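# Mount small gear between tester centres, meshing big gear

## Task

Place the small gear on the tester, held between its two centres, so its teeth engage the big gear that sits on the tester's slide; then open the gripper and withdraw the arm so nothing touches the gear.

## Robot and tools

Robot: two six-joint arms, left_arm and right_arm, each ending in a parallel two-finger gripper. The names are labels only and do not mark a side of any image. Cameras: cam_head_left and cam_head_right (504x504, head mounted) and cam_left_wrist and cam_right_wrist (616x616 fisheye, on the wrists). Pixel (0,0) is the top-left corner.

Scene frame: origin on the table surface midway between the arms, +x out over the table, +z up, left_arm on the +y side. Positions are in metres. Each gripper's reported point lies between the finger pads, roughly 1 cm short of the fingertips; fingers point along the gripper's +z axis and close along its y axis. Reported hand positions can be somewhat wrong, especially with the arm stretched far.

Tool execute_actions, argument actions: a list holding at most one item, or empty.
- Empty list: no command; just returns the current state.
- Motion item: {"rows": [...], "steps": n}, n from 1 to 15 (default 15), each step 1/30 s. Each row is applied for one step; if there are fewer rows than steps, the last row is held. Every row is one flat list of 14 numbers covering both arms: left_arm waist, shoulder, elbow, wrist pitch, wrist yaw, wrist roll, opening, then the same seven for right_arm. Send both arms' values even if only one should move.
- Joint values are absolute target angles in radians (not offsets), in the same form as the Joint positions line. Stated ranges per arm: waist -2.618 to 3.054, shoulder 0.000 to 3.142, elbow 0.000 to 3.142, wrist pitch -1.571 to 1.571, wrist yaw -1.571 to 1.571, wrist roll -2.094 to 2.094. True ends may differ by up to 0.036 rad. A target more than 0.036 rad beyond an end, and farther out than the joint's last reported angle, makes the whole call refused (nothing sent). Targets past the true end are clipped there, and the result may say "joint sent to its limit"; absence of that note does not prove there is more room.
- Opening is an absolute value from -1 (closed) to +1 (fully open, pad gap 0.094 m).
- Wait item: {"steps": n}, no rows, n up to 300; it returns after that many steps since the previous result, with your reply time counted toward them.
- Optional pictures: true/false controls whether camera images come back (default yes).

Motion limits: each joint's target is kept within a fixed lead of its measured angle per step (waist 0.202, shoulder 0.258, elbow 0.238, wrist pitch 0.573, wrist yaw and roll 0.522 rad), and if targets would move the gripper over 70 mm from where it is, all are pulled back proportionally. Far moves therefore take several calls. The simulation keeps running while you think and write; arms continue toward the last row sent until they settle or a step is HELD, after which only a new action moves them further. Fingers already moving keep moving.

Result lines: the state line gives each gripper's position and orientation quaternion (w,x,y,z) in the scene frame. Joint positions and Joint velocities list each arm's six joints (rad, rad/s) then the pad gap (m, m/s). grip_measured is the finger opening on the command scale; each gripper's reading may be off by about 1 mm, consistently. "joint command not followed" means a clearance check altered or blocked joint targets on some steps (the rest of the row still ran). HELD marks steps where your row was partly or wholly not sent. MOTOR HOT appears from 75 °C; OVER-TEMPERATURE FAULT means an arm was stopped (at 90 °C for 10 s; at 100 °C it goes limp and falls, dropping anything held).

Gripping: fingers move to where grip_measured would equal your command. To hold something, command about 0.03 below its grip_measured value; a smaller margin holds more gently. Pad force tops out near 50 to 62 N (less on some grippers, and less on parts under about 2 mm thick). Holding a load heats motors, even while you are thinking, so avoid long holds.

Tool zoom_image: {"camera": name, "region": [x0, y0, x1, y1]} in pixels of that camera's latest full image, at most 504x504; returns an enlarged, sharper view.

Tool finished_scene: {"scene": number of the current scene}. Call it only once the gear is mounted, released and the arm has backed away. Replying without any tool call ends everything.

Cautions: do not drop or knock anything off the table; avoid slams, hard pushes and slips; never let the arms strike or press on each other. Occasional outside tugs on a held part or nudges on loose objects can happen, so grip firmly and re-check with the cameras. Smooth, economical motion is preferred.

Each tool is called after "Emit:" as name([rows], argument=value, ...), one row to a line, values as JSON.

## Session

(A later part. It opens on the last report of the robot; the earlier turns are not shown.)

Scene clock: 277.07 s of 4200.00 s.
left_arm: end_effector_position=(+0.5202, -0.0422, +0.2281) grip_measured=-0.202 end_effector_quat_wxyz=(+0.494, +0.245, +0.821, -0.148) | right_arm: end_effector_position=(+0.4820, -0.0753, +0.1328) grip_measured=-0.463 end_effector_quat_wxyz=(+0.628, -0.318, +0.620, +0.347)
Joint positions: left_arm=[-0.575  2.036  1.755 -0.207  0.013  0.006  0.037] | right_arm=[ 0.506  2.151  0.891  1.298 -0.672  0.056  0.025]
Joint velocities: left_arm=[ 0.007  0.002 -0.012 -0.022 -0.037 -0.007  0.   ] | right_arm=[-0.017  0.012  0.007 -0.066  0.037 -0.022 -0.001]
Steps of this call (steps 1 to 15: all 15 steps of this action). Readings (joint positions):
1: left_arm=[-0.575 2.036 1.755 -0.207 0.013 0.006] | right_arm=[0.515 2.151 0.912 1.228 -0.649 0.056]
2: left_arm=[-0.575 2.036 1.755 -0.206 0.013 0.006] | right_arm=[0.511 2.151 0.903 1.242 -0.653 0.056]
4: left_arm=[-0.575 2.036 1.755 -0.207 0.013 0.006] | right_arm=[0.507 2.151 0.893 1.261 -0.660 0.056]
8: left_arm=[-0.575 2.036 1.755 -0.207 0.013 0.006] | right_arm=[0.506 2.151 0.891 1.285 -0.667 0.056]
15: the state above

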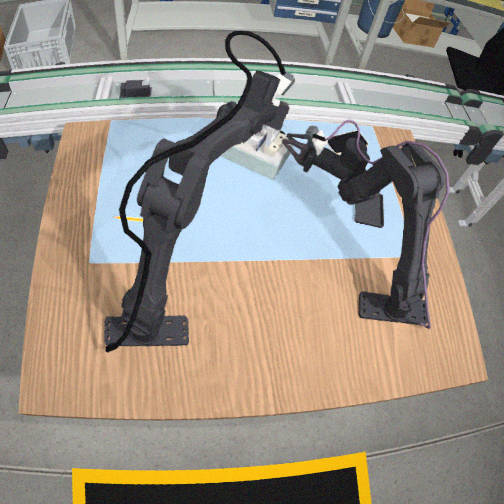

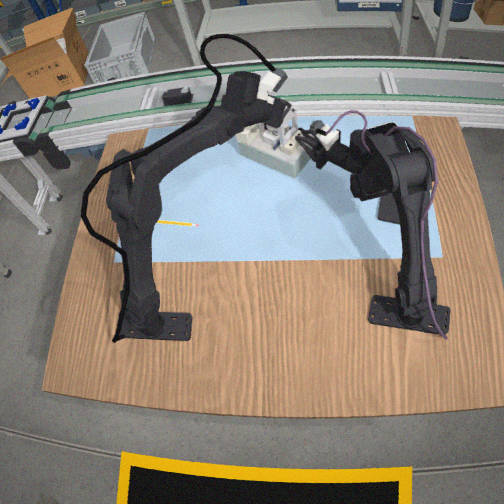

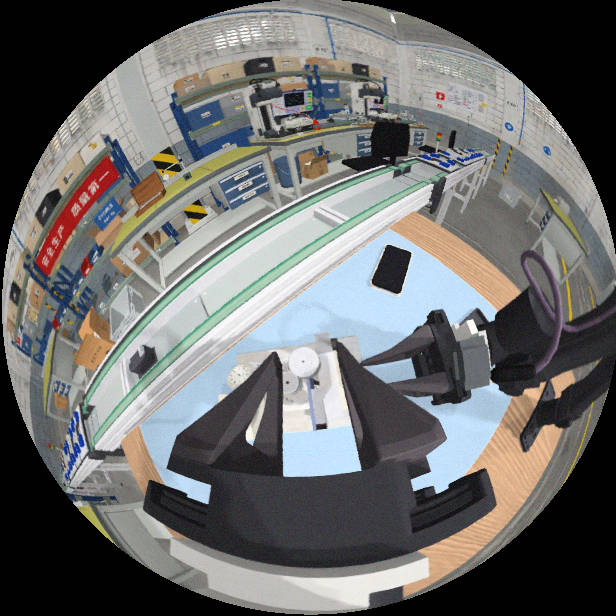

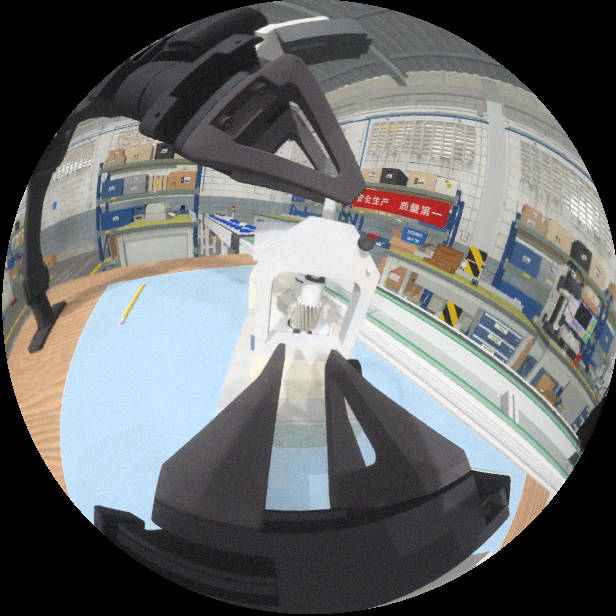

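Emit:
execute_actions([
  {"rows":[[-0.575,1.8,1.68,-0.25,0.008,0,0.2,0.36,2.05,0.76,1.3,-0.82,0.057,-0.46]],"steps":15},
], pictures=false)

Emit:
execute_actions([
  {"rows":[[-0.3,1.3,1.2,-0.4,0.008,0,0.2,0.36,2.27,0.76,1.55,-0.82,0.057,-0.46]],"steps":15},
])

Emit:
zoom_image(camera="cam_right_wrist", region=[260, 150, 400, 300])

Emit:
zoom_image(camera="cam_head_left", region=[210, 90, 300, 180])

Scene clock: 287.17 s of 4200.00 s.
left_arm: end_effector_position=(+0.4790, -0.0160, +0.3274) grip_measured=+0.198 end_effector_quat_wxyz=(+0.554, +0.234, +0.782, -0.165) | right_arm: end_effector_position=(+0.4720, -0.1370, +0.1266) grip_measured=-0.463 end_effector_quat_wxyz=(+0.615, -0.307, +0.639, +0.344)
Joint positions: left_arm=[-0.575  1.788  1.68  -0.231  0.013  0.006  0.056] | right_arm=[ 0.35   2.079  0.772  1.299 -0.806  0.056  0.025]
Joint velocities: left_arm=[-0.017  0.125 -0.007 -0.051  0.022 -0.007 -0.001] | right_arm=[-0.007  0.017 -0.007  0.066 -0.051 -0.022 -0.   ]
Steps of this call (steps 1 to 15: the robot went on to your last target; steps 16 to 90: nothing new was sent; then 6.60 s passed at rest; steps 91 to 105: all 15 steps of this action). Readings (joint positions):
91: left_arm=[-0.575 2.019 1.742 -0.207 0.013 0.006] | right_arm=[0.492 2.140 0.875 1.299 -0.696 0.056]
92: left_arm=[-0.575 1.990 1.716 -0.222 0.013 0.006] | right_arm=[0.466 2.118 0.837 1.299 -0.726 0.056]
94: left_arm=[-0.575 1.920 1.683 -0.254 0.013 0.006] | right_arm=[0.397 2.086 0.783 1.299 -0.761 0.056]
98: left_arm=[-0.575 1.806 1.680 -0.244 0.013 0.006] | right_arm=[0.344 2.079 0.772 1.299 -0.781 0.056]
105: the state above

Scene clock: 287.67 s of 4200.00 s.
left_arm: end_effector_position=(+0.4082, +0.1701, +0.3025) grip_measured=+0.198 end_effector_quat_wxyz=(+0.521, +0.122, +0.841, -0.073) | right_arm: end_effector_position=(+0.4659, -0.1371, +0.0801) grip_measured=-0.463 end_effector_quat_wxyz=(+0.621, -0.312, +0.631, +0.344)
Joint positions: left_arm=[-0.293  1.291  1.214 -0.385 -0.     0.005  0.056] | right_arm=[ 0.35   2.28   0.763  1.529 -0.813  0.056  0.025]
Joint velocities: left_arm=[-0.017  0.071  0.007 -0.139  0.022 -0.022 -0.   ] | right_arm=[ 0.007  0.002 -0.007 -0.022  0.007  0.081  0.001]
Steps of this call (steps 1 to 15: all 15 steps of this action). Readings (joint positions):
1: left_arm=[-0.564 1.773 1.654 -0.227 0.020 0.006] | right_arm=[0.350 2.102 0.772 1.347 -0.808 0.056]
2: left_arm=[-0.546 1.740 1.605 -0.241 0.026 0.006] | right_arm=[0.350 2.138 0.774 1.409 -0.808 0.056]
4: left_arm=[-0.478 1.658 1.500 -0.278 0.028 0.006] | right_arm=[0.350 2.215 0.774 1.462 -0.810 0.056]
8: left_arm=[-0.317 1.433 1.270 -0.340 0.010 0.005] | right_arm=[0.350 2.280 0.763 1.479 -0.812 0.056]
15: the state above

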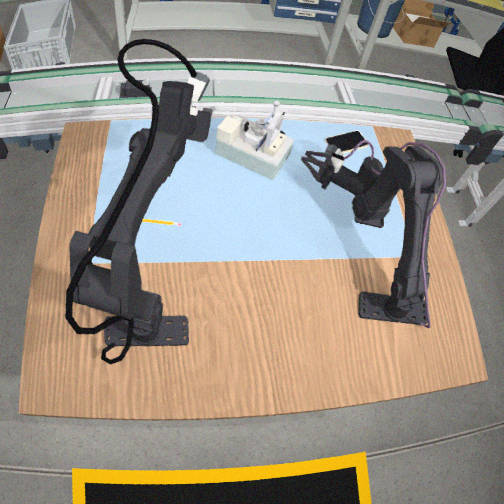

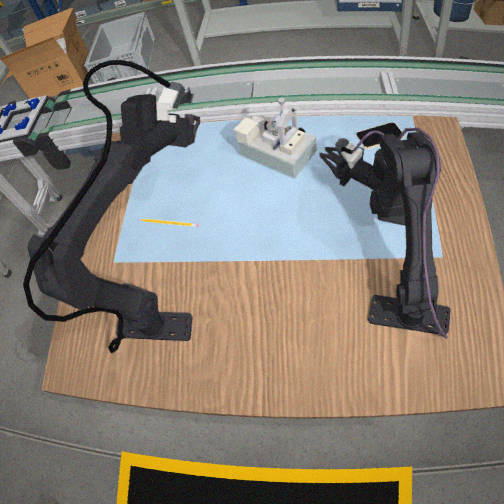

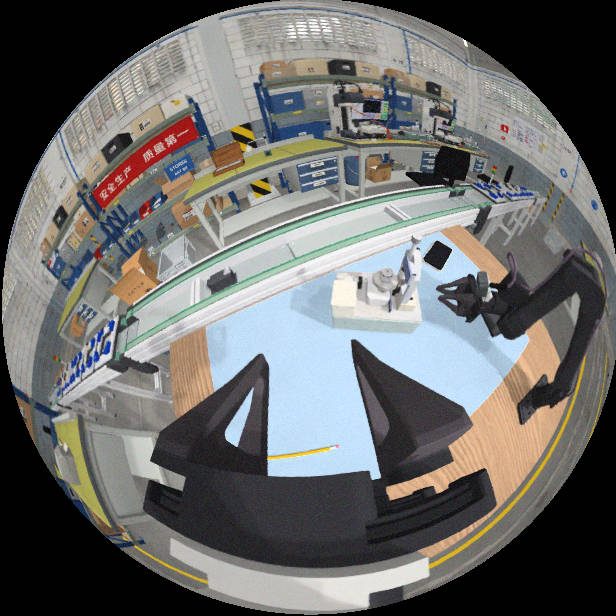

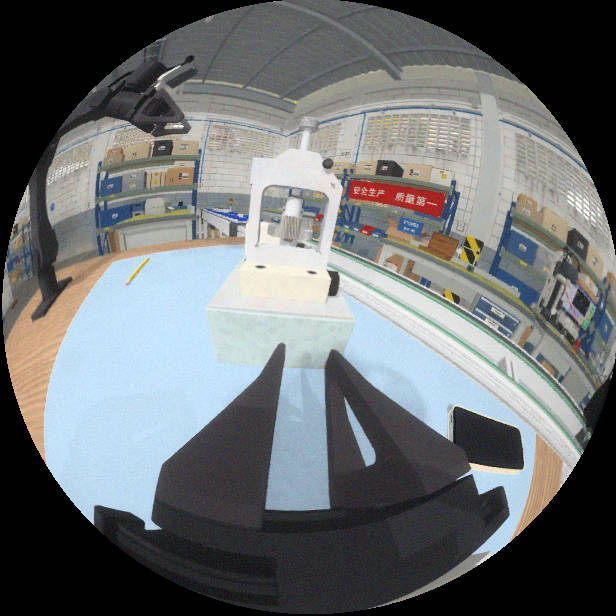

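Region (260, 150, 400, 300) of cam_right_wrist's 616x616 image, scaled by 3.360, with more detail than that image has; it fills the left 470 columns of this view, and the rest is white.

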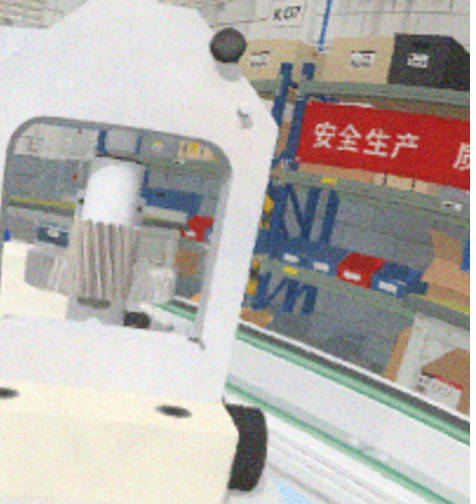

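Region (210, 90, 300, 180) of cam_head_left's 504x504 image, scaled by 5.600, with more detail than that image has.

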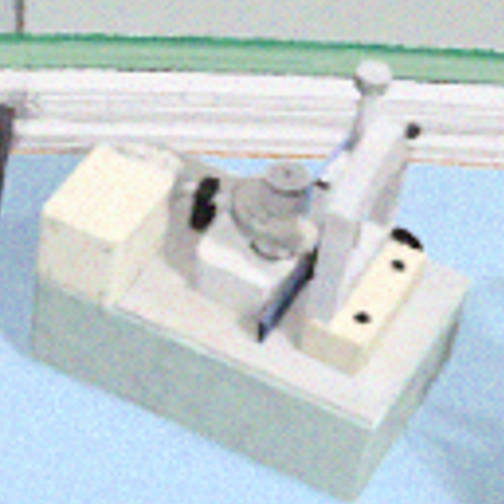

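Emit:
zoom_image(camera="cam_right_wrist", region=[255, 180, 330, 260])

Emit:
zoom_image(camera="cam_left_wrist", region=[350, 230, 440, 320])

Region (255, 180, 330, 260) of cam_right_wrist's 616x616 image, scaled by 6.300, with more detail than that image has; it fills the left 472 columns of this view, and the rest is white.

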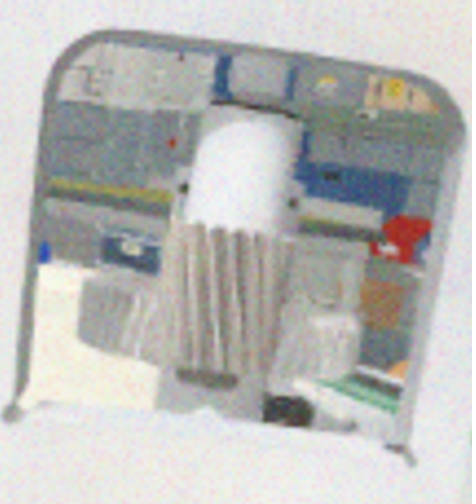

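Region (350, 230, 440, 320) of cam_left_wrist's 616x616 image, scaled by 5.600, with more detail than that image has.

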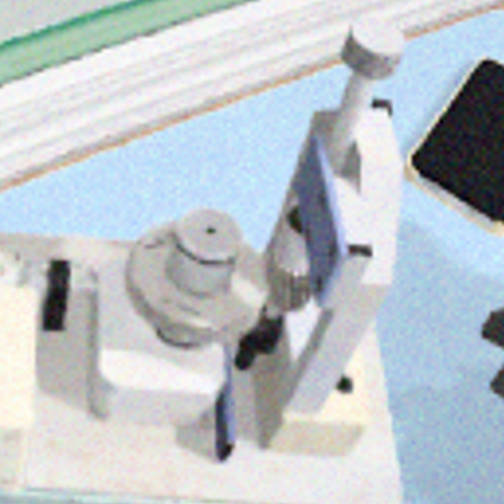

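Emit:
execute_actions([
  {"rows":[[-0.3,1.3,1.2,-0.4,0.008,0,-1,0.375,2.38,0.79,1.57,-0.84,0.057,-0.46]],"steps":15},
])

Emit:
zoom_image(camera="cam_right_wrist", region=[260, 130, 360, 230])

Scene clock: 307.77 s of 4200.00 s.
left_arm: end_effector_position=(+0.4080, +0.1698, +0.2997) grip_measured=-0.988 end_effector_quat_wxyz=(+0.517, +0.123, +0.844, -0.073) | right_arm: end_effector_position=(+0.4580, -0.1289, +0.0474) grip_measured=-0.463 end_effector_quat_wxyz=(+0.598, -0.316, +0.643, +0.360)
Joint positions: left_arm=[-0.293  1.295  1.214 -0.392  0.     0.005  0.001] | right_arm=[ 0.366  2.375  0.776  1.56  -0.831  0.056  0.025]
Joint velocities: left_arm=[ 0.012 -0.007  0.002 -0.037  0.037 -0.007  0.   ] | right_arm=[-0.022 -0.007 -0.007 -0.037 -0.022 -0.007 -0.   ]
joint sent to its limit (right arm) — the command would take joint 4 (wrist pitch) past its upper limit, so that joint was sent only as far as its limit.
Steps of this call (steps 1 to 30: the robot went on to your last target; steps 31 to 90: nothing new was sent; then 16.60 s passed at rest; steps 91 to 105: all 15 steps of this action). Readings (joint positions):
91: left_arm=[-0.293 1.295 1.214 -0.392 0.000 0.005] | right_arm=[0.352 2.289 0.766 1.551 -0.815 0.056]
92: left_arm=[-0.293 1.295 1.214 -0.392 0.000 0.005] | right_arm=[0.354 2.306 0.772 1.562 -0.818 0.056]
94: left_arm=[-0.293 1.295 1.214 -0.392 0.000 0.005] | right_arm=[0.360 2.342 0.776 1.564 -0.822 0.056]
98: left_arm=[-0.293 1.295 1.214 -0.392 0.000 0.005] | right_arm=[0.366 2.375 0.776 1.558 -0.829 0.056]
105: the state above

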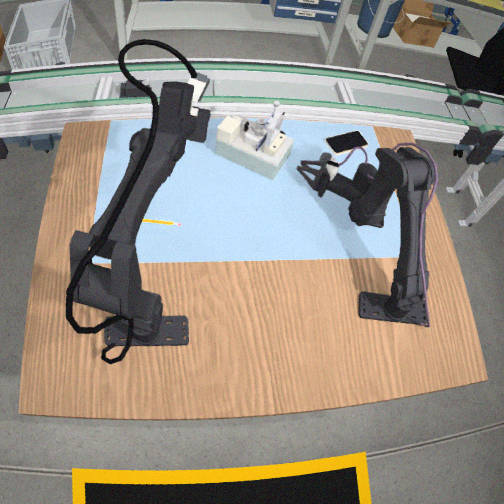

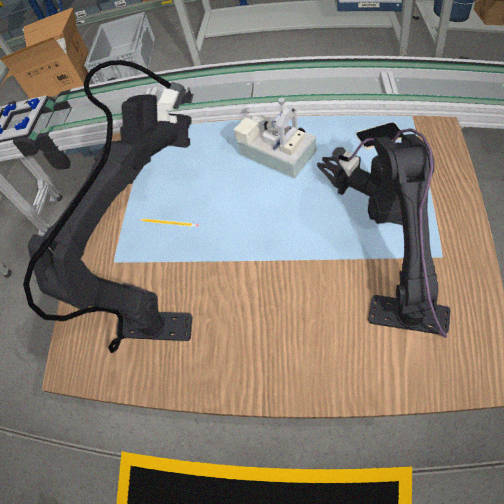

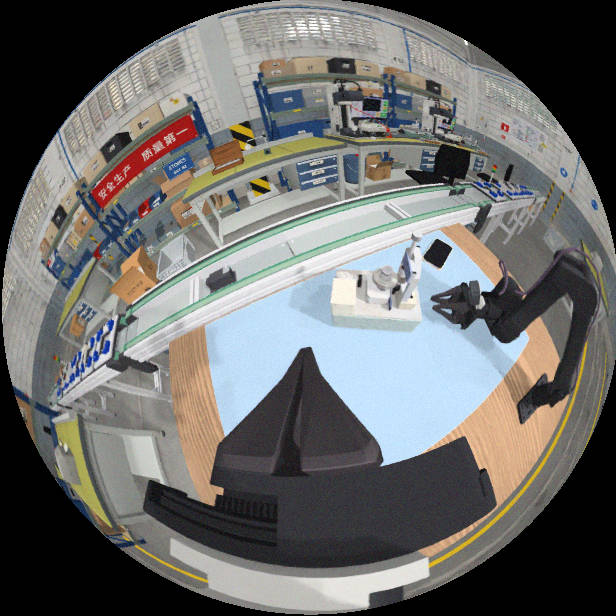

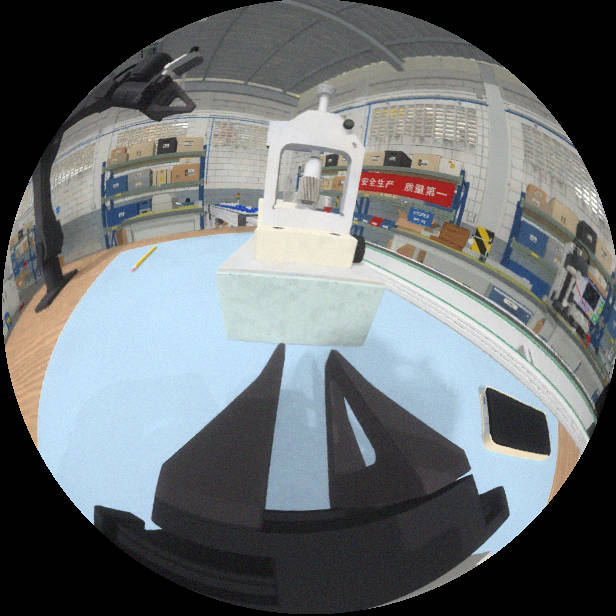

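Region (260, 130, 360, 230) of cam_right_wrist's 616x616 image, scaled by 5.040, with more detail than that image has.

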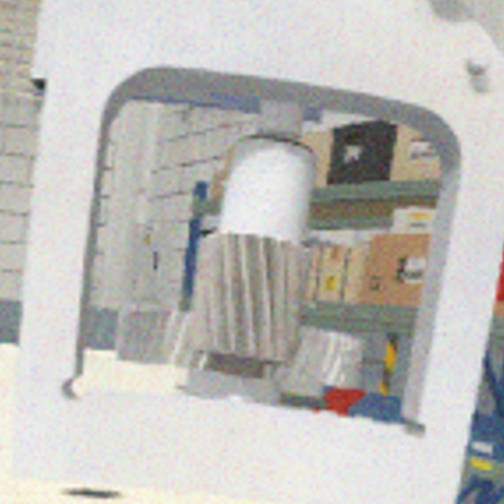

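Emit:
execute_actions([
  {"rows":[[-0.3,1.3,1.2,-0.4,0.008,0,-1,0.33,2.40,0.97,1.43,-0.84,0.057,-0.46]],"steps":15},
])

Scene clock: 319.37 s of 4200.00 s.
left_arm: end_effector_position=(+0.4080, +0.1697, +0.2997) grip_measured=-0.988 end_effector_quat_wxyz=(+0.517, +0.123, +0.844, -0.073) | right_arm: end_effector_position=(+0.5070, -0.1358, +0.0664) grip_measured=-0.463 end_effector_quat_wxyz=(+0.621, -0.315, +0.628, +0.346)
Joint positions: left_arm=[-0.293  1.295  1.214 -0.392  0.001  0.005  0.001] | right_arm=[ 0.335  2.396  0.962  1.451 -0.837  0.056  0.025]
Joint velocities: left_arm=[-0.002 -0.012  0.002 -0.051  0.007  0.007 -0.001] | right_arm=[-0.012  0.007 -0.012  0.007  0.022 -0.139 -0.   ]
joint sent to its limit (right arm) — the command would take joint 4 (wrist pitch) past its upper limit, so that joint was sent only as far as its limit.
Steps of this call (steps 1 to 15: the robot went on to your last target; steps 16 to 90: nothing new was sent; then 8.10 s passed at rest; steps 91 to 105: all 15 steps of this action). Readings (joint positions):
91: left_arm=[-0.293 1.295 1.214 -0.392 0.000 0.005] | right_arm=[0.363 2.379 0.799 1.544 -0.844 0.056]
92: left_arm=[-0.293 1.295 1.214 -0.392 0.000 0.005] | right_arm=[0.360 2.389 0.849 1.517 -0.847 0.056]
94: left_arm=[-0.293 1.295 1.214 -0.392 0.000 0.005] | right_arm=[0.349 2.396 0.929 1.482 -0.841 0.056]
98: left_arm=[-0.293 1.295 1.214 -0.392 0.000 0.005] | right_arm=[0.335 2.396 0.962 1.472 -0.837 0.056]
105: the state above

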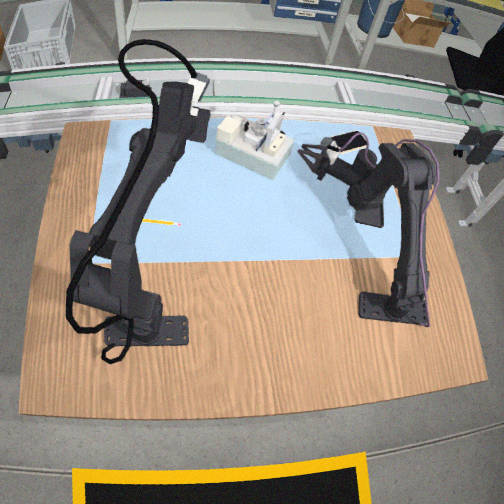

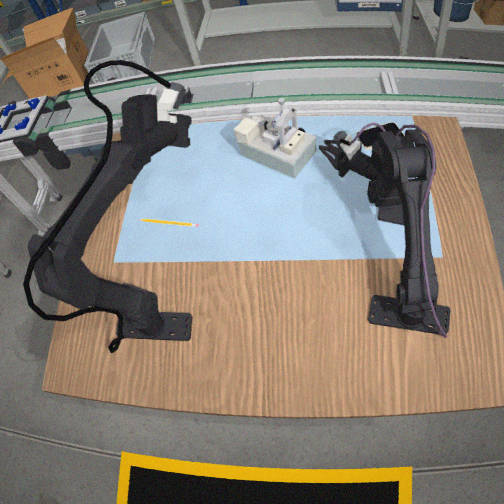

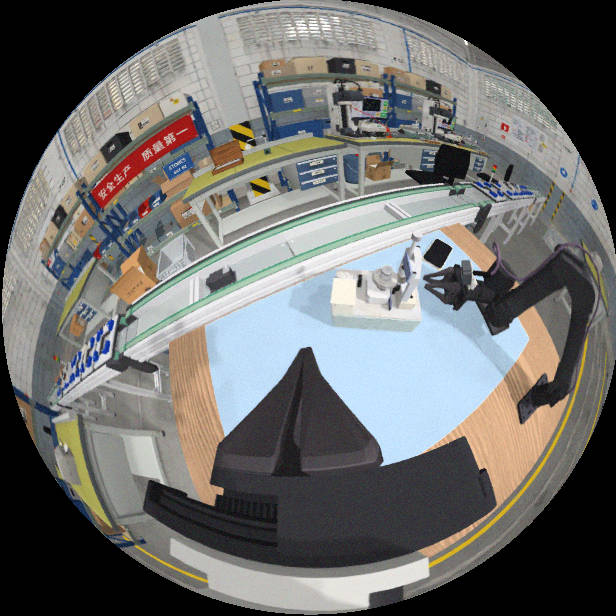

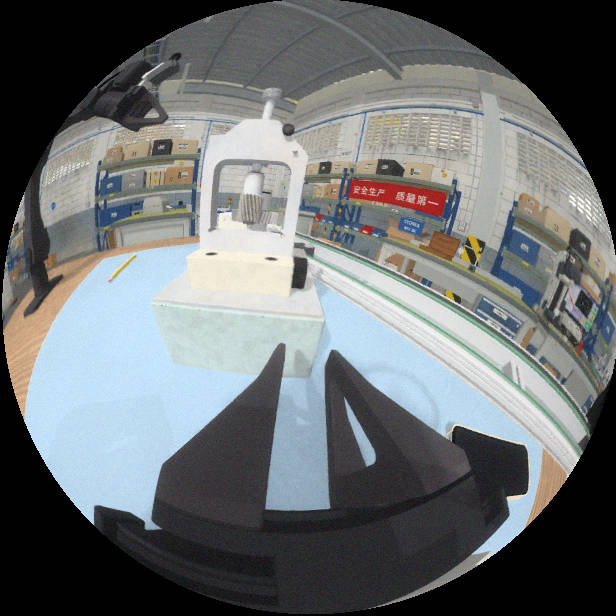

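Emit:
zoom_image(camera="cam_right_wrist", region=[205, 155, 305, 250])

Region (205, 155, 305, 250) of cam_right_wrist's 616x616 image, scaled by 5.040, with more detail than that image has; it fills the top 479 rows of this view, and the rest is white.

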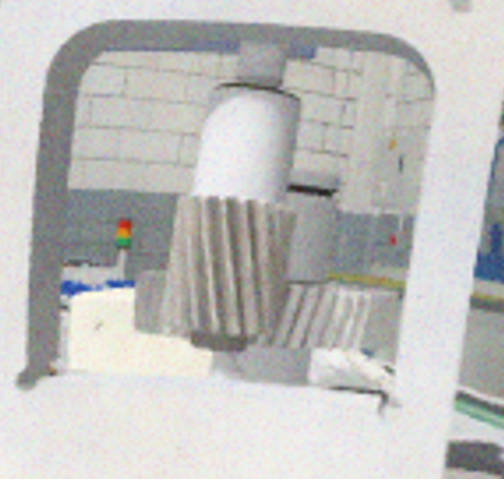

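Emit:
execute_actions([
  {"rows":[[-0.3,1.3,1.2,-0.4,0.008,0,-1,0.38,2.05,0.85,1.22,-0.75,0.057,-0.79]],"steps":15},
], pictures=false)

Emit:
execute_actions([
  {"rows":[[-0.3,1.3,1.2,-0.4,0.008,0,-1,0.50,2.12,0.90,1.23,-0.68,0.057,-0.79]],"steps":15},
], pictures=false)

Emit:
execute_actions([
  {"rows":[[-0.3,1.3,1.2,-0.4,0.008,0,-1,0.54,2.178,0.985,1.20,-0.64,0.057,-0.79]],"steps":15},
])

Emit:
zoom_image(camera="cam_right_wrist", region=[230, 230, 400, 400])

Scene clock: 335.30 s of 4200.00 s.
left_arm: end_effector_position=(+0.4080, +0.1697, +0.2997) grip_measured=-0.988 end_effector_quat_wxyz=(+0.517, +0.123, +0.844, -0.073) | right_arm: end_effector_position=(+0.4891, -0.1278, +0.1632) grip_measured=-0.787 end_effector_quat_wxyz=(+0.643, -0.309, +0.617, +0.331)
Joint positions: left_arm=[-0.293  1.295  1.214 -0.392  0.001  0.005  0.001] | right_arm=[ 0.376  2.036  0.853  1.247 -0.761  0.055  0.01 ]
Joint velocities: left_arm=[ 0.007 -0.022 -0.012  0.022  0.022 -0.051  0.   ] | right_arm=[ 0.002 -0.002 -0.002 -0.051  0.066 -0.022 -0.001]
Steps of this call (steps 1 to 15: the robot went on to your last target; steps 16 to 90: nothing new was sent; then 12.43 s passed at rest; steps 91 to 105: all 15 steps of this action). Readings (joint positions):
91: left_arm=[-0.293 1.295 1.214 -0.392 0.001 0.005] | right_arm=[0.338 2.365 0.942 1.401 -0.816 0.055]
92: left_arm=[-0.293 1.295 1.214 -0.392 0.001 0.005] | right_arm=[0.344 2.308 0.900 1.340 -0.800 0.055]
94: left_arm=[-0.293 1.295 1.214 -0.392 0.001 0.005] | right_arm=[0.360 2.184 0.851 1.280 -0.790 0.055]
98: left_arm=[-0.293 1.295 1.214 -0.392 0.001 0.005] | right_arm=[0.376 2.040 0.853 1.282 -0.774 0.055]
105: the state above

Scene clock: 335.80 s of 4200.00 s.
left_arm: end_effector_position=(+0.4080, +0.1697, +0.2997) grip_measured=-0.988 end_effector_quat_wxyz=(+0.517, +0.123, +0.844, -0.073) | right_arm: end_effector_position=(+0.4761, -0.0727, +0.1342) grip_measured=-0.787 end_effector_quat_wxyz=(+0.612, -0.322, +0.628, +0.356)
Joint positions: left_arm=[-0.293  1.295  1.214 -0.392  0.001  0.005  0.001] | right_arm=[ 0.509  2.114  0.882  1.235 -0.691  0.055  0.01 ]
Joint velocities: left_arm=[-0.002 -0.002  0.007 -0.007 -0.022 -0.066 -0.   ] | right_arm=[-0.012  0.007 -0.002 -0.095  0.022 -0.037 -0.001]
Steps of this call (steps 1 to 15: all 15 steps of this action). Readings (joint positions):
1: left_arm=[-0.293 1.295 1.214 -0.392 0.001 0.005] | right_arm=[0.387 2.043 0.857 1.250 -0.745 0.055]
2: left_arm=[-0.293 1.295 1.214 -0.392 0.001 0.005] | right_arm=[0.408 2.058 0.869 1.251 -0.728 0.055]
4: left_arm=[-0.293 1.295 1.214 -0.392 0.001 0.005] | right_arm=[0.464 2.088 0.882 1.250 -0.710 0.055]
8: left_arm=[-0.293 1.295 1.214 -0.392 0.001 0.005] | right_arm=[0.512 2.114 0.882 1.236 -0.707 0.055]
15: the state above

Scene clock: 336.30 s of 4200.00 s.
left_arm: end_effector_position=(+0.4080, +0.1697, +0.2997) grip_measured=-0.988 end_effector_quat_wxyz=(+0.517, +0.123, +0.844, -0.073) | right_arm: end_effector_position=(+0.4930, -0.0609, +0.1351) grip_measured=-0.787 end_effector_quat_wxyz=(+0.620, -0.317, +0.626, +0.350)
Joint positions: left_arm=[-0.293  1.295  1.214 -0.392  0.001  0.005  0.001] | right_arm=[ 0.532  2.162  0.963  1.216 -0.649  0.055  0.01 ]
Joint velocities: left_arm=[ 0.002  0.002 -0.002 -0.007 -0.007  0.022 -0.002] | right_arm=[-0.007 -0.007  0.007  0.022  0.007  0.081 -0.   ]
Steps of this call (steps 1 to 15: all 15 steps of this action). Readings (joint positions):
1: left_arm=[-0.293 1.295 1.214 -0.392 0.001 0.005] | right_arm=[0.511 2.121 0.893 1.233 -0.688 0.055]
2: left_arm=[-0.293 1.295 1.214 -0.392 0.001 0.005] | right_arm=[0.515 2.136 0.919 1.230 -0.680 0.055]
4: left_arm=[-0.293 1.295 1.214 -0.392 0.001 0.005] | right_arm=[0.524 2.157 0.956 1.224 -0.665 0.055]
8: left_arm=[-0.293 1.295 1.214 -0.392 0.001 0.005] | right_arm=[0.532 2.162 0.963 1.218 -0.655 0.055]
15: the state above

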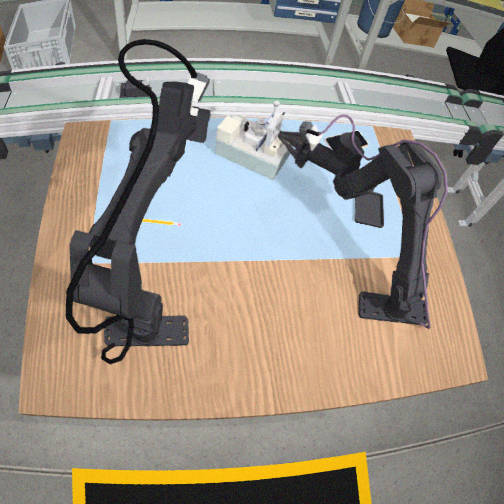

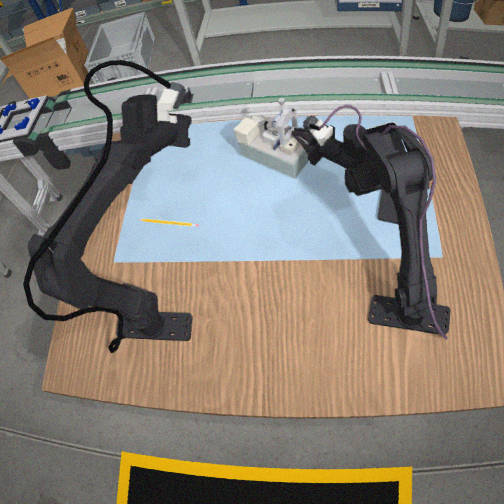

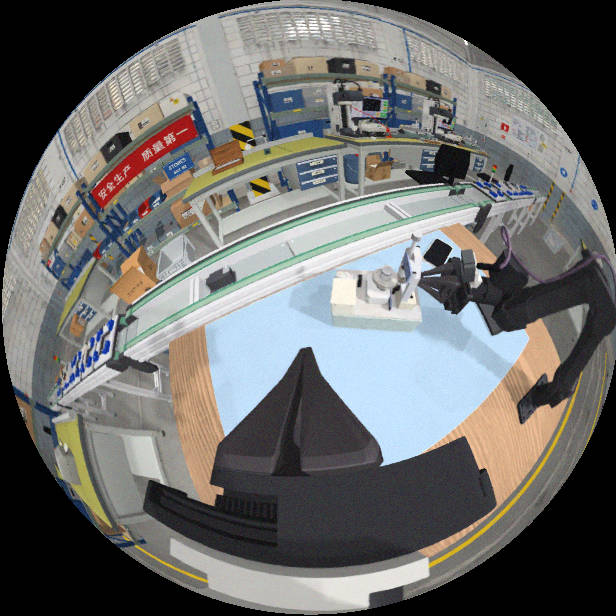

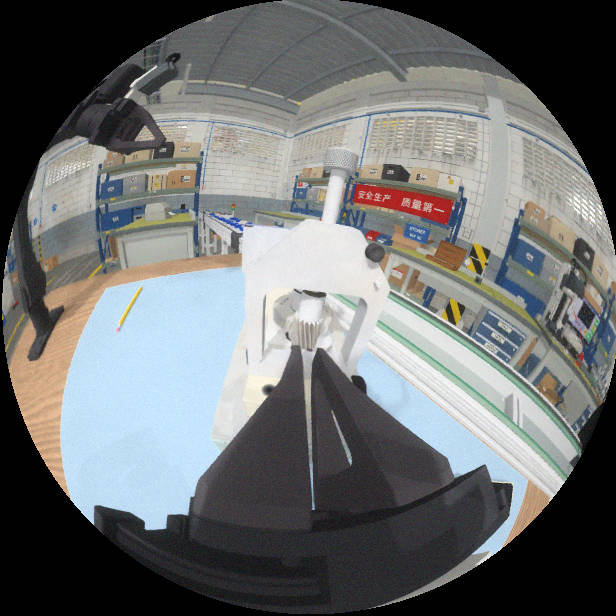

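Region (230, 230, 400, 400) of cam_right_wrist's 616x616 image, scaled by 2.965, with more detail than that image has.

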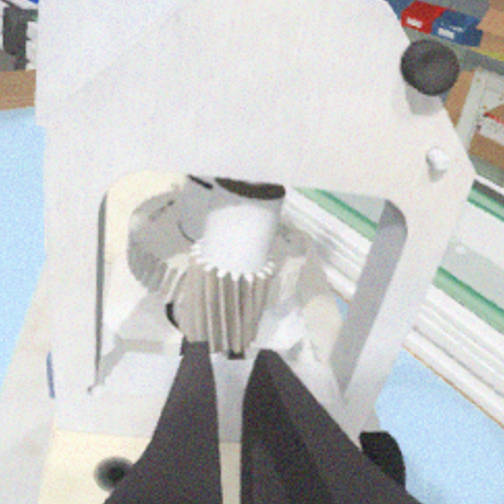

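Emit:
execute_actions([
  {"rows":[[-0.3,1.3,1.2,-0.4,0.008,0,-1,0.545,2.19,0.995,1.18,-0.635,0.057,-0.79],[-0.3,1.3,1.2,-0.4,0.008,0,-1,0.55,2.197,1.007,1.17,-0.631,0.057,-0.79],[-0.3,1.3,1.2,-0.4,0.008,0,-1,0.555,2.204,1.02,1.162,-0.627,0.057,-0.79],[-0.3,1.3,1.2,-0.4,0.008,0,-1,0.559,2.21,1.032,1.156,-0.623,0.057,-0.79],[-0.3,1.3,1.2,-0.4,0.008,0,-1,0.563,2.216,1.044,1.15,-0.62,0.057,-0.79]],"steps":15},
])

Emit:
zoom_image(camera="cam_right_wrist", region=[230, 230, 400, 400])

Scene clock: 343.07 s of 4200.00 s.
left_arm: end_effector_position=(+0.4080, +0.1697, +0.2997) grip_measured=-0.988 end_effector_quat_wxyz=(+0.517, +0.123, +0.844, -0.073) | right_arm: end_effector_position=(+0.5008, -0.0483, +0.1255) grip_measured=-0.787 end_effector_quat_wxyz=(+0.609, -0.316, +0.636, +0.352)
Joint positions: left_arm=[-0.293  1.295  1.214 -0.392  0.001  0.005  0.001] | right_arm=[ 0.555  2.201  1.019  1.169 -0.629  0.055  0.01 ]
Joint velocities: left_arm=[-0.007  0.007 -0.002  0.007 -0.007 -0.095 -0.001] | right_arm=[ 0.007  0.012 -0.012 -0.022 -0.051  0.007 -0.001]
Steps of this call (steps 1 to 15: the robot went on to your last target; steps 16 to 90: nothing new was sent; then 3.27 s passed at rest; steps 91 to 105: all 15 steps of this action). Readings (joint positions):
91: left_arm=[-0.293 1.295 1.214 -0.392 0.001 0.005] | right_arm=[0.532 2.162 0.963 1.214 -0.647 0.055]
92: left_arm=[-0.293 1.295 1.214 -0.392 0.001 0.005] | right_arm=[0.532 2.164 0.966 1.210 -0.646 0.055]
94: left_arm=[-0.293 1.295 1.214 -0.392 0.001 0.005] | right_arm=[0.537 2.177 0.987 1.200 -0.641 0.055]
98: left_arm=[-0.293 1.295 1.214 -0.392 0.001 0.005] | right_arm=[0.552 2.199 1.019 1.178 -0.632 0.055]
105: the state above

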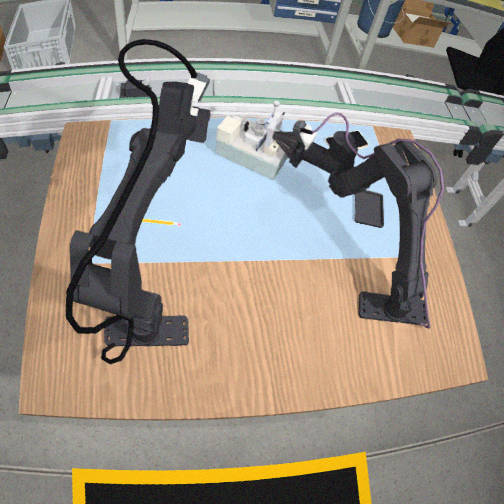

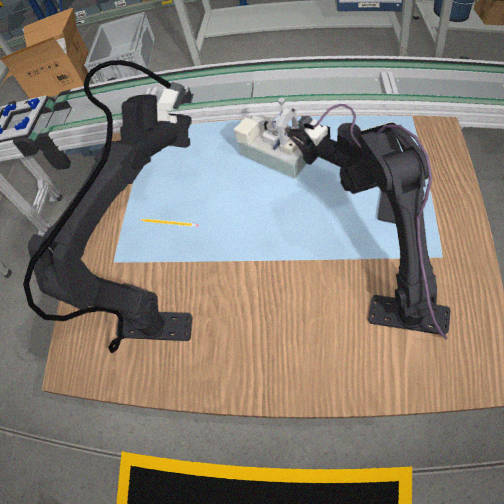

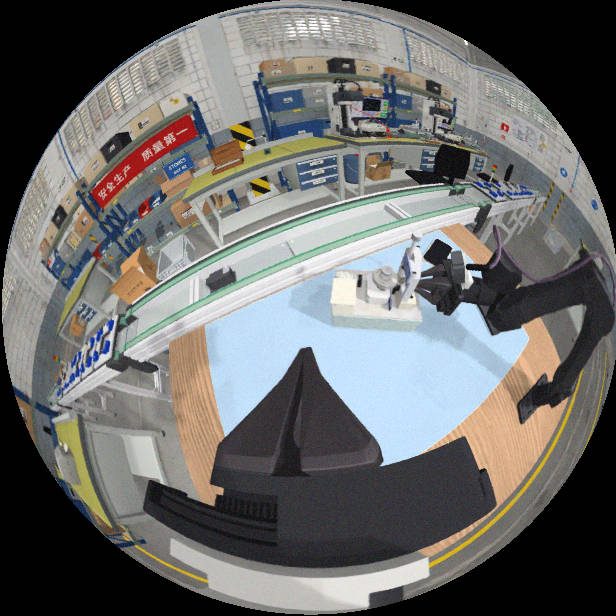

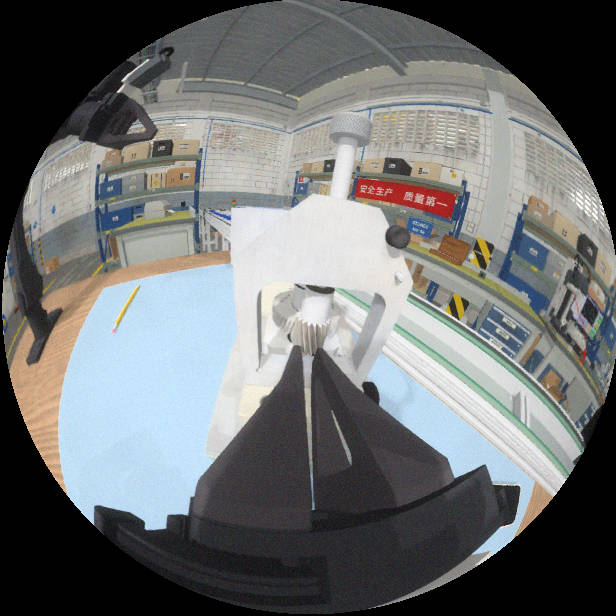

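Region (230, 230, 400, 400) of cam_right_wrist's 616x616 image, scaled by 2.965, with more detail than that image has.

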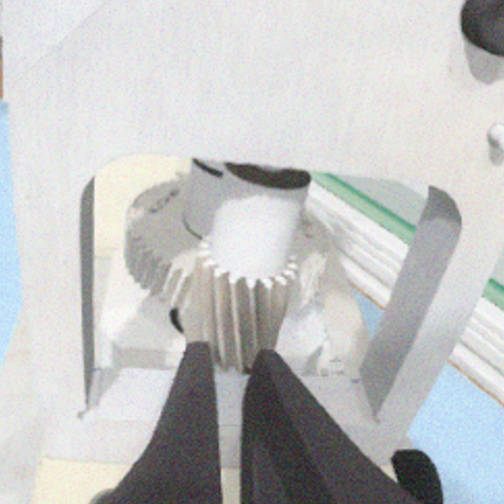

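Emit:
execute_actions([
  {"rows":[[-0.3,1.3,1.2,-0.4,0.008,0,-1,0.571,2.225,1.066,1.145,-0.611,0.057,-0.79]],"steps":15},
])

Emit:
zoom_image(camera="cam_right_wrist", region=[230, 230, 400, 400])

Scene clock: 357.17 s of 4200.00 s.
left_arm: end_effector_position=(+0.4080, +0.1697, +0.2997) grip_measured=-0.988 end_effector_quat_wxyz=(+0.517, +0.123, +0.844, -0.073) | right_arm: end_effector_position=(+0.5046, -0.0467, +0.1269) grip_measured=-0.787 end_effector_quat_wxyz=(+0.611, -0.315, +0.636, +0.350)
Joint positions: left_arm=[-0.293  1.295  1.214 -0.392  0.001  0.005  0.001] | right_arm=[ 0.557  2.207  1.037  1.162 -0.623  0.055  0.01 ]
Joint velocities: left_arm=[ 0.007 -0.002  0.002  0.037  0.051 -0.037  0.001] | right_arm=[ 0.002  0.012 -0.022 -0.022 -0.022 -0.051  0.   ]
Steps of this call (steps 1 to 15: the robot went on to your last target; steps 16 to 90: nothing new was sent; then 10.60 s passed at rest; steps 91 to 105: all 15 steps of this action). Readings (joint positions):
91: left_arm=[-0.293 1.295 1.214 -0.392 0.001 0.005] | right_arm=[0.555 2.201 1.022 1.168 -0.628 0.055]
92: left_arm=[-0.293 1.295 1.214 -0.392 0.001 0.005] | right_arm=[0.556 2.204 1.028 1.166 -0.626 0.055]
94: left_arm=[-0.293 1.295 1.214 -0.392 0.001 0.005] | right_arm=[0.556 2.207 1.036 1.162 -0.622 0.055]
98: left_arm=[-0.293 1.295 1.214 -0.392 0.001 0.005] | right_arm=[0.557 2.207 1.037 1.162 -0.623 0.055]
105: the state above

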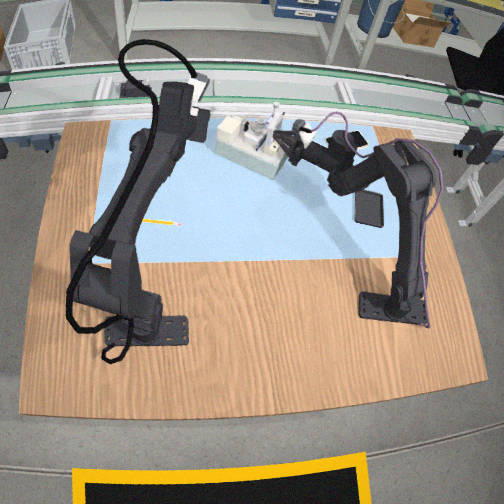

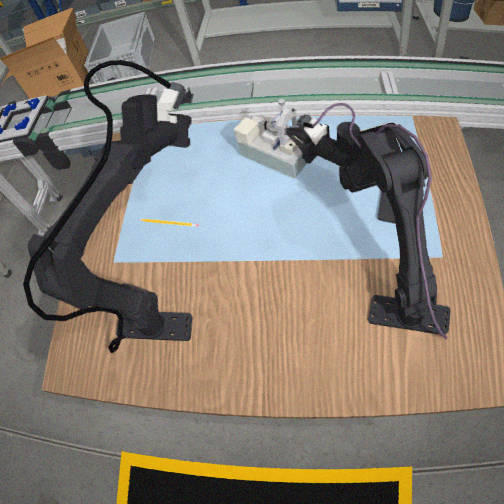

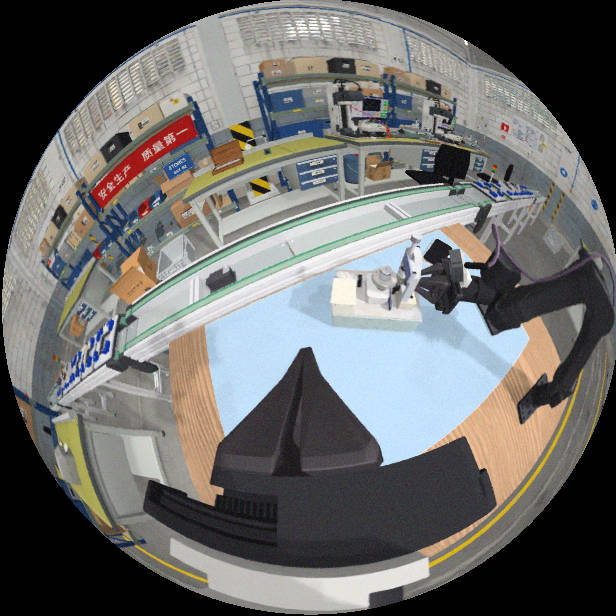

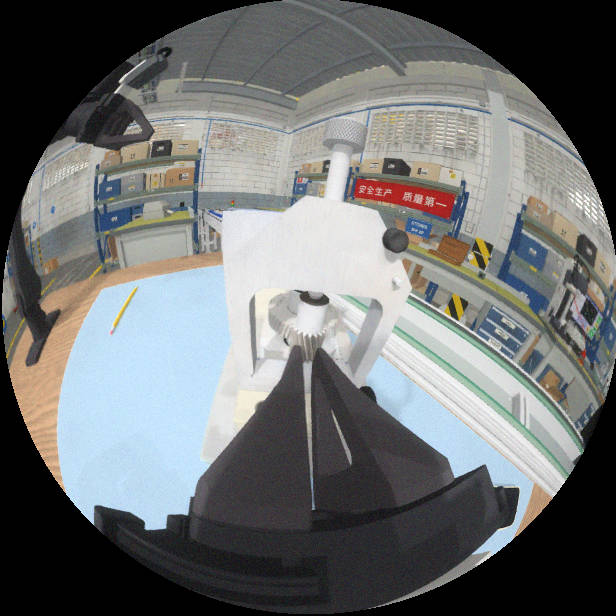

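Region (230, 230, 400, 400) of cam_right_wrist's 616x616 image, scaled by 2.965, with more detail than that image has.

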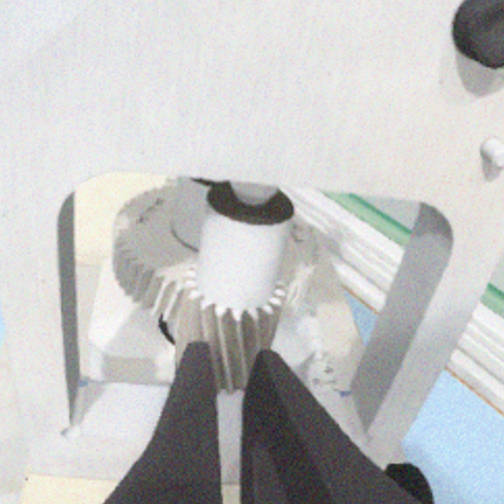

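It snapped down. Retreat.

Emit:
execute_actions([
  {"rows":[[-0.3,1.3,1.2,-0.4,0.008,0,-1,0.50,2.10,0.89,1.23,-0.68,0.057,-0.79]],"steps":10},
], pictures=false)

Emit:
execute_actions([
  {"rows":[[-0.3,1.3,1.2,-0.4,0.008,0,-1,0.28,2.12,0.78,1.36,-0.85,0.057,-0.79]],"steps":15},
])

Emit:
zoom_image(camera="cam_right_wrist", region=[210, 170, 330, 290])

Scene clock: 363.97 s of 4200.00 s.
left_arm: end_effector_position=(+0.4080, +0.1697, +0.2997) grip_measured=-0.988 end_effector_quat_wxyz=(+0.517, +0.123, +0.844, -0.073) | right_arm: end_effector_position=(+0.4853, -0.0773, +0.1278) grip_measured=-0.787 end_effector_quat_wxyz=(+0.610, -0.311, +0.640, +0.347)
Joint positions: left_arm=[-0.293  1.295  1.214 -0.392  0.001  0.005  0.001] | right_arm=[ 0.502  2.13   0.899  1.214 -0.666  0.055  0.01 ]
Joint velocities: left_arm=[-0.002 -0.002 -0.007  0.022 -0.051 -0.051 -0.   ] | right_arm=[-0.012 -0.007 -0.007 -0.037 -0.198 -0.007  0.   ]
Steps of this call (steps 1 to 15: the robot went on to your last target; steps 16 to 90: nothing new was sent; then 3.47 s passed at rest; steps 91 to 100: all 10 steps of this action). Readings (joint positions):
91: left_arm=[-0.293 1.295 1.214 -0.392 0.001 0.005] | right_arm=[0.553 2.196 1.016 1.168 -0.626 0.055]
92: left_arm=[-0.293 1.295 1.214 -0.392 0.001 0.005] | right_arm=[0.544 2.172 0.972 1.177 -0.637 0.055]
94: left_arm=[-0.293 1.295 1.214 -0.392 0.001 0.005] | right_arm=[0.522 2.138 0.911 1.193 -0.655 0.055]
98: left_arm=[-0.293 1.295 1.214 -0.392 0.001 0.005] | right_arm=[0.502 2.130 0.899 1.211 -0.662 0.055]
100: the state above

Scene clock: 364.47 s of 4200.00 s.
left_arm: end_effector_position=(+0.4080, +0.1697, +0.2997) grip_measured=-0.988 end_effector_quat_wxyz=(+0.517, +0.123, +0.844, -0.073) | right_arm: end_effector_position=(+0.4861, -0.1679, +0.1192) grip_measured=-0.787 end_effector_quat_wxyz=(+0.629, -0.294, +0.641, +0.327)
Joint positions: left_arm=[-0.293  1.295  1.214 -0.392  0.001  0.005  0.001] | right_arm=[ 0.273  2.128  0.789  1.345 -0.835  0.055  0.01 ]
Joint velocities: left_arm=[-0.017 -0.017 -0.012 -0.037 -0.007  0.037 -0.   ] | right_arm=[-0.007 -0.017  0.002  0.095 -0.081  0.037 -0.001]
Steps of this call (steps 1 to 15: all 15 steps of this action). Readings (joint positions):
1: left_arm=[-0.293 1.295 1.214 -0.392 0.001 0.005] | right_arm=[0.484 2.130 0.887 1.234 -0.697 0.055]
2: left_arm=[-0.293 1.295 1.214 -0.392 0.001 0.005] | right_arm=[0.450 2.128 0.861 1.265 -0.733 0.055]
4: left_arm=[-0.293 1.295 1.214 -0.392 0.001 0.005] | right_arm=[0.350 2.128 0.814 1.295 -0.776 0.055]
8: left_arm=[-0.293 1.295 1.214 -0.392 0.001 0.005] | right_arm=[0.249 2.128 0.789 1.318 -0.798 0.055]
15: the state above

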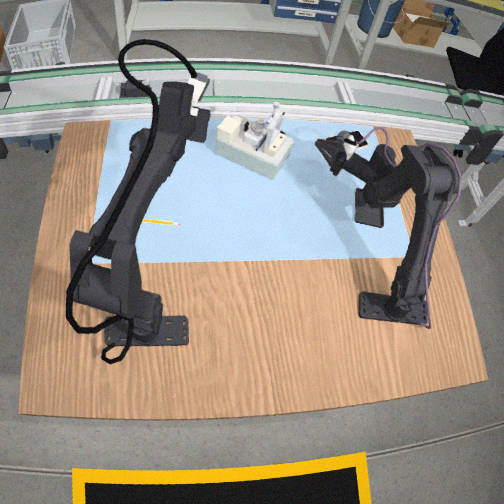

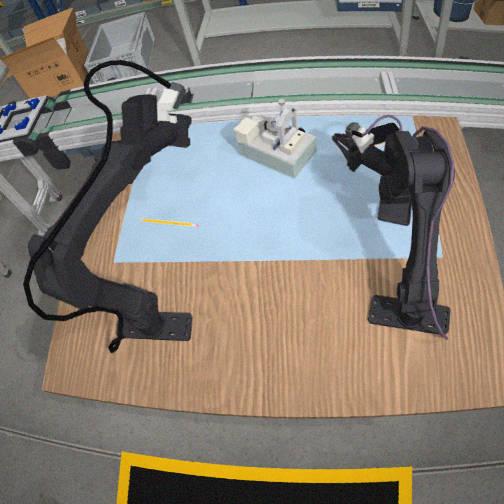

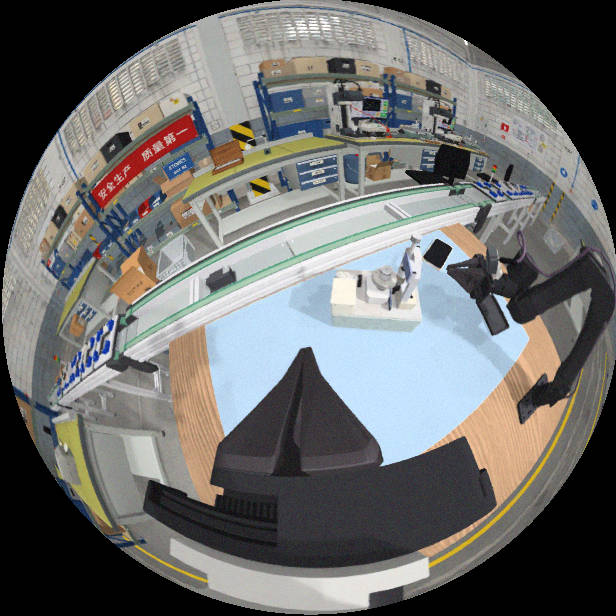

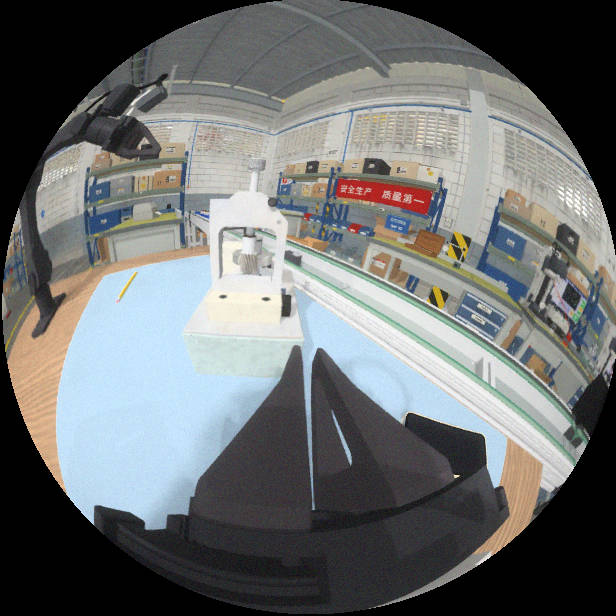

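Region (210, 170, 330, 290) of cam_right_wrist's 616x616 image, scaled by 4.200, with more detail than that image has.

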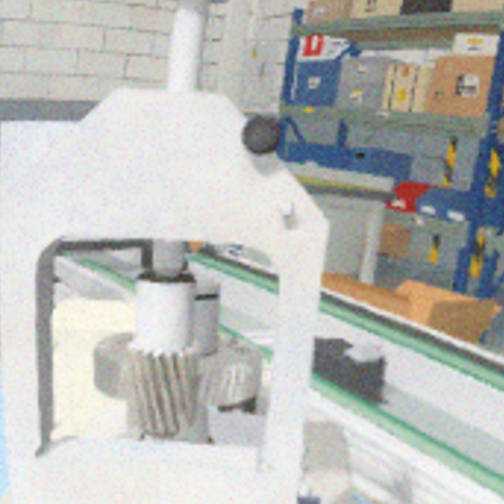

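Emit:
finished_scene(scene=2)

The scene is finished: the task was done.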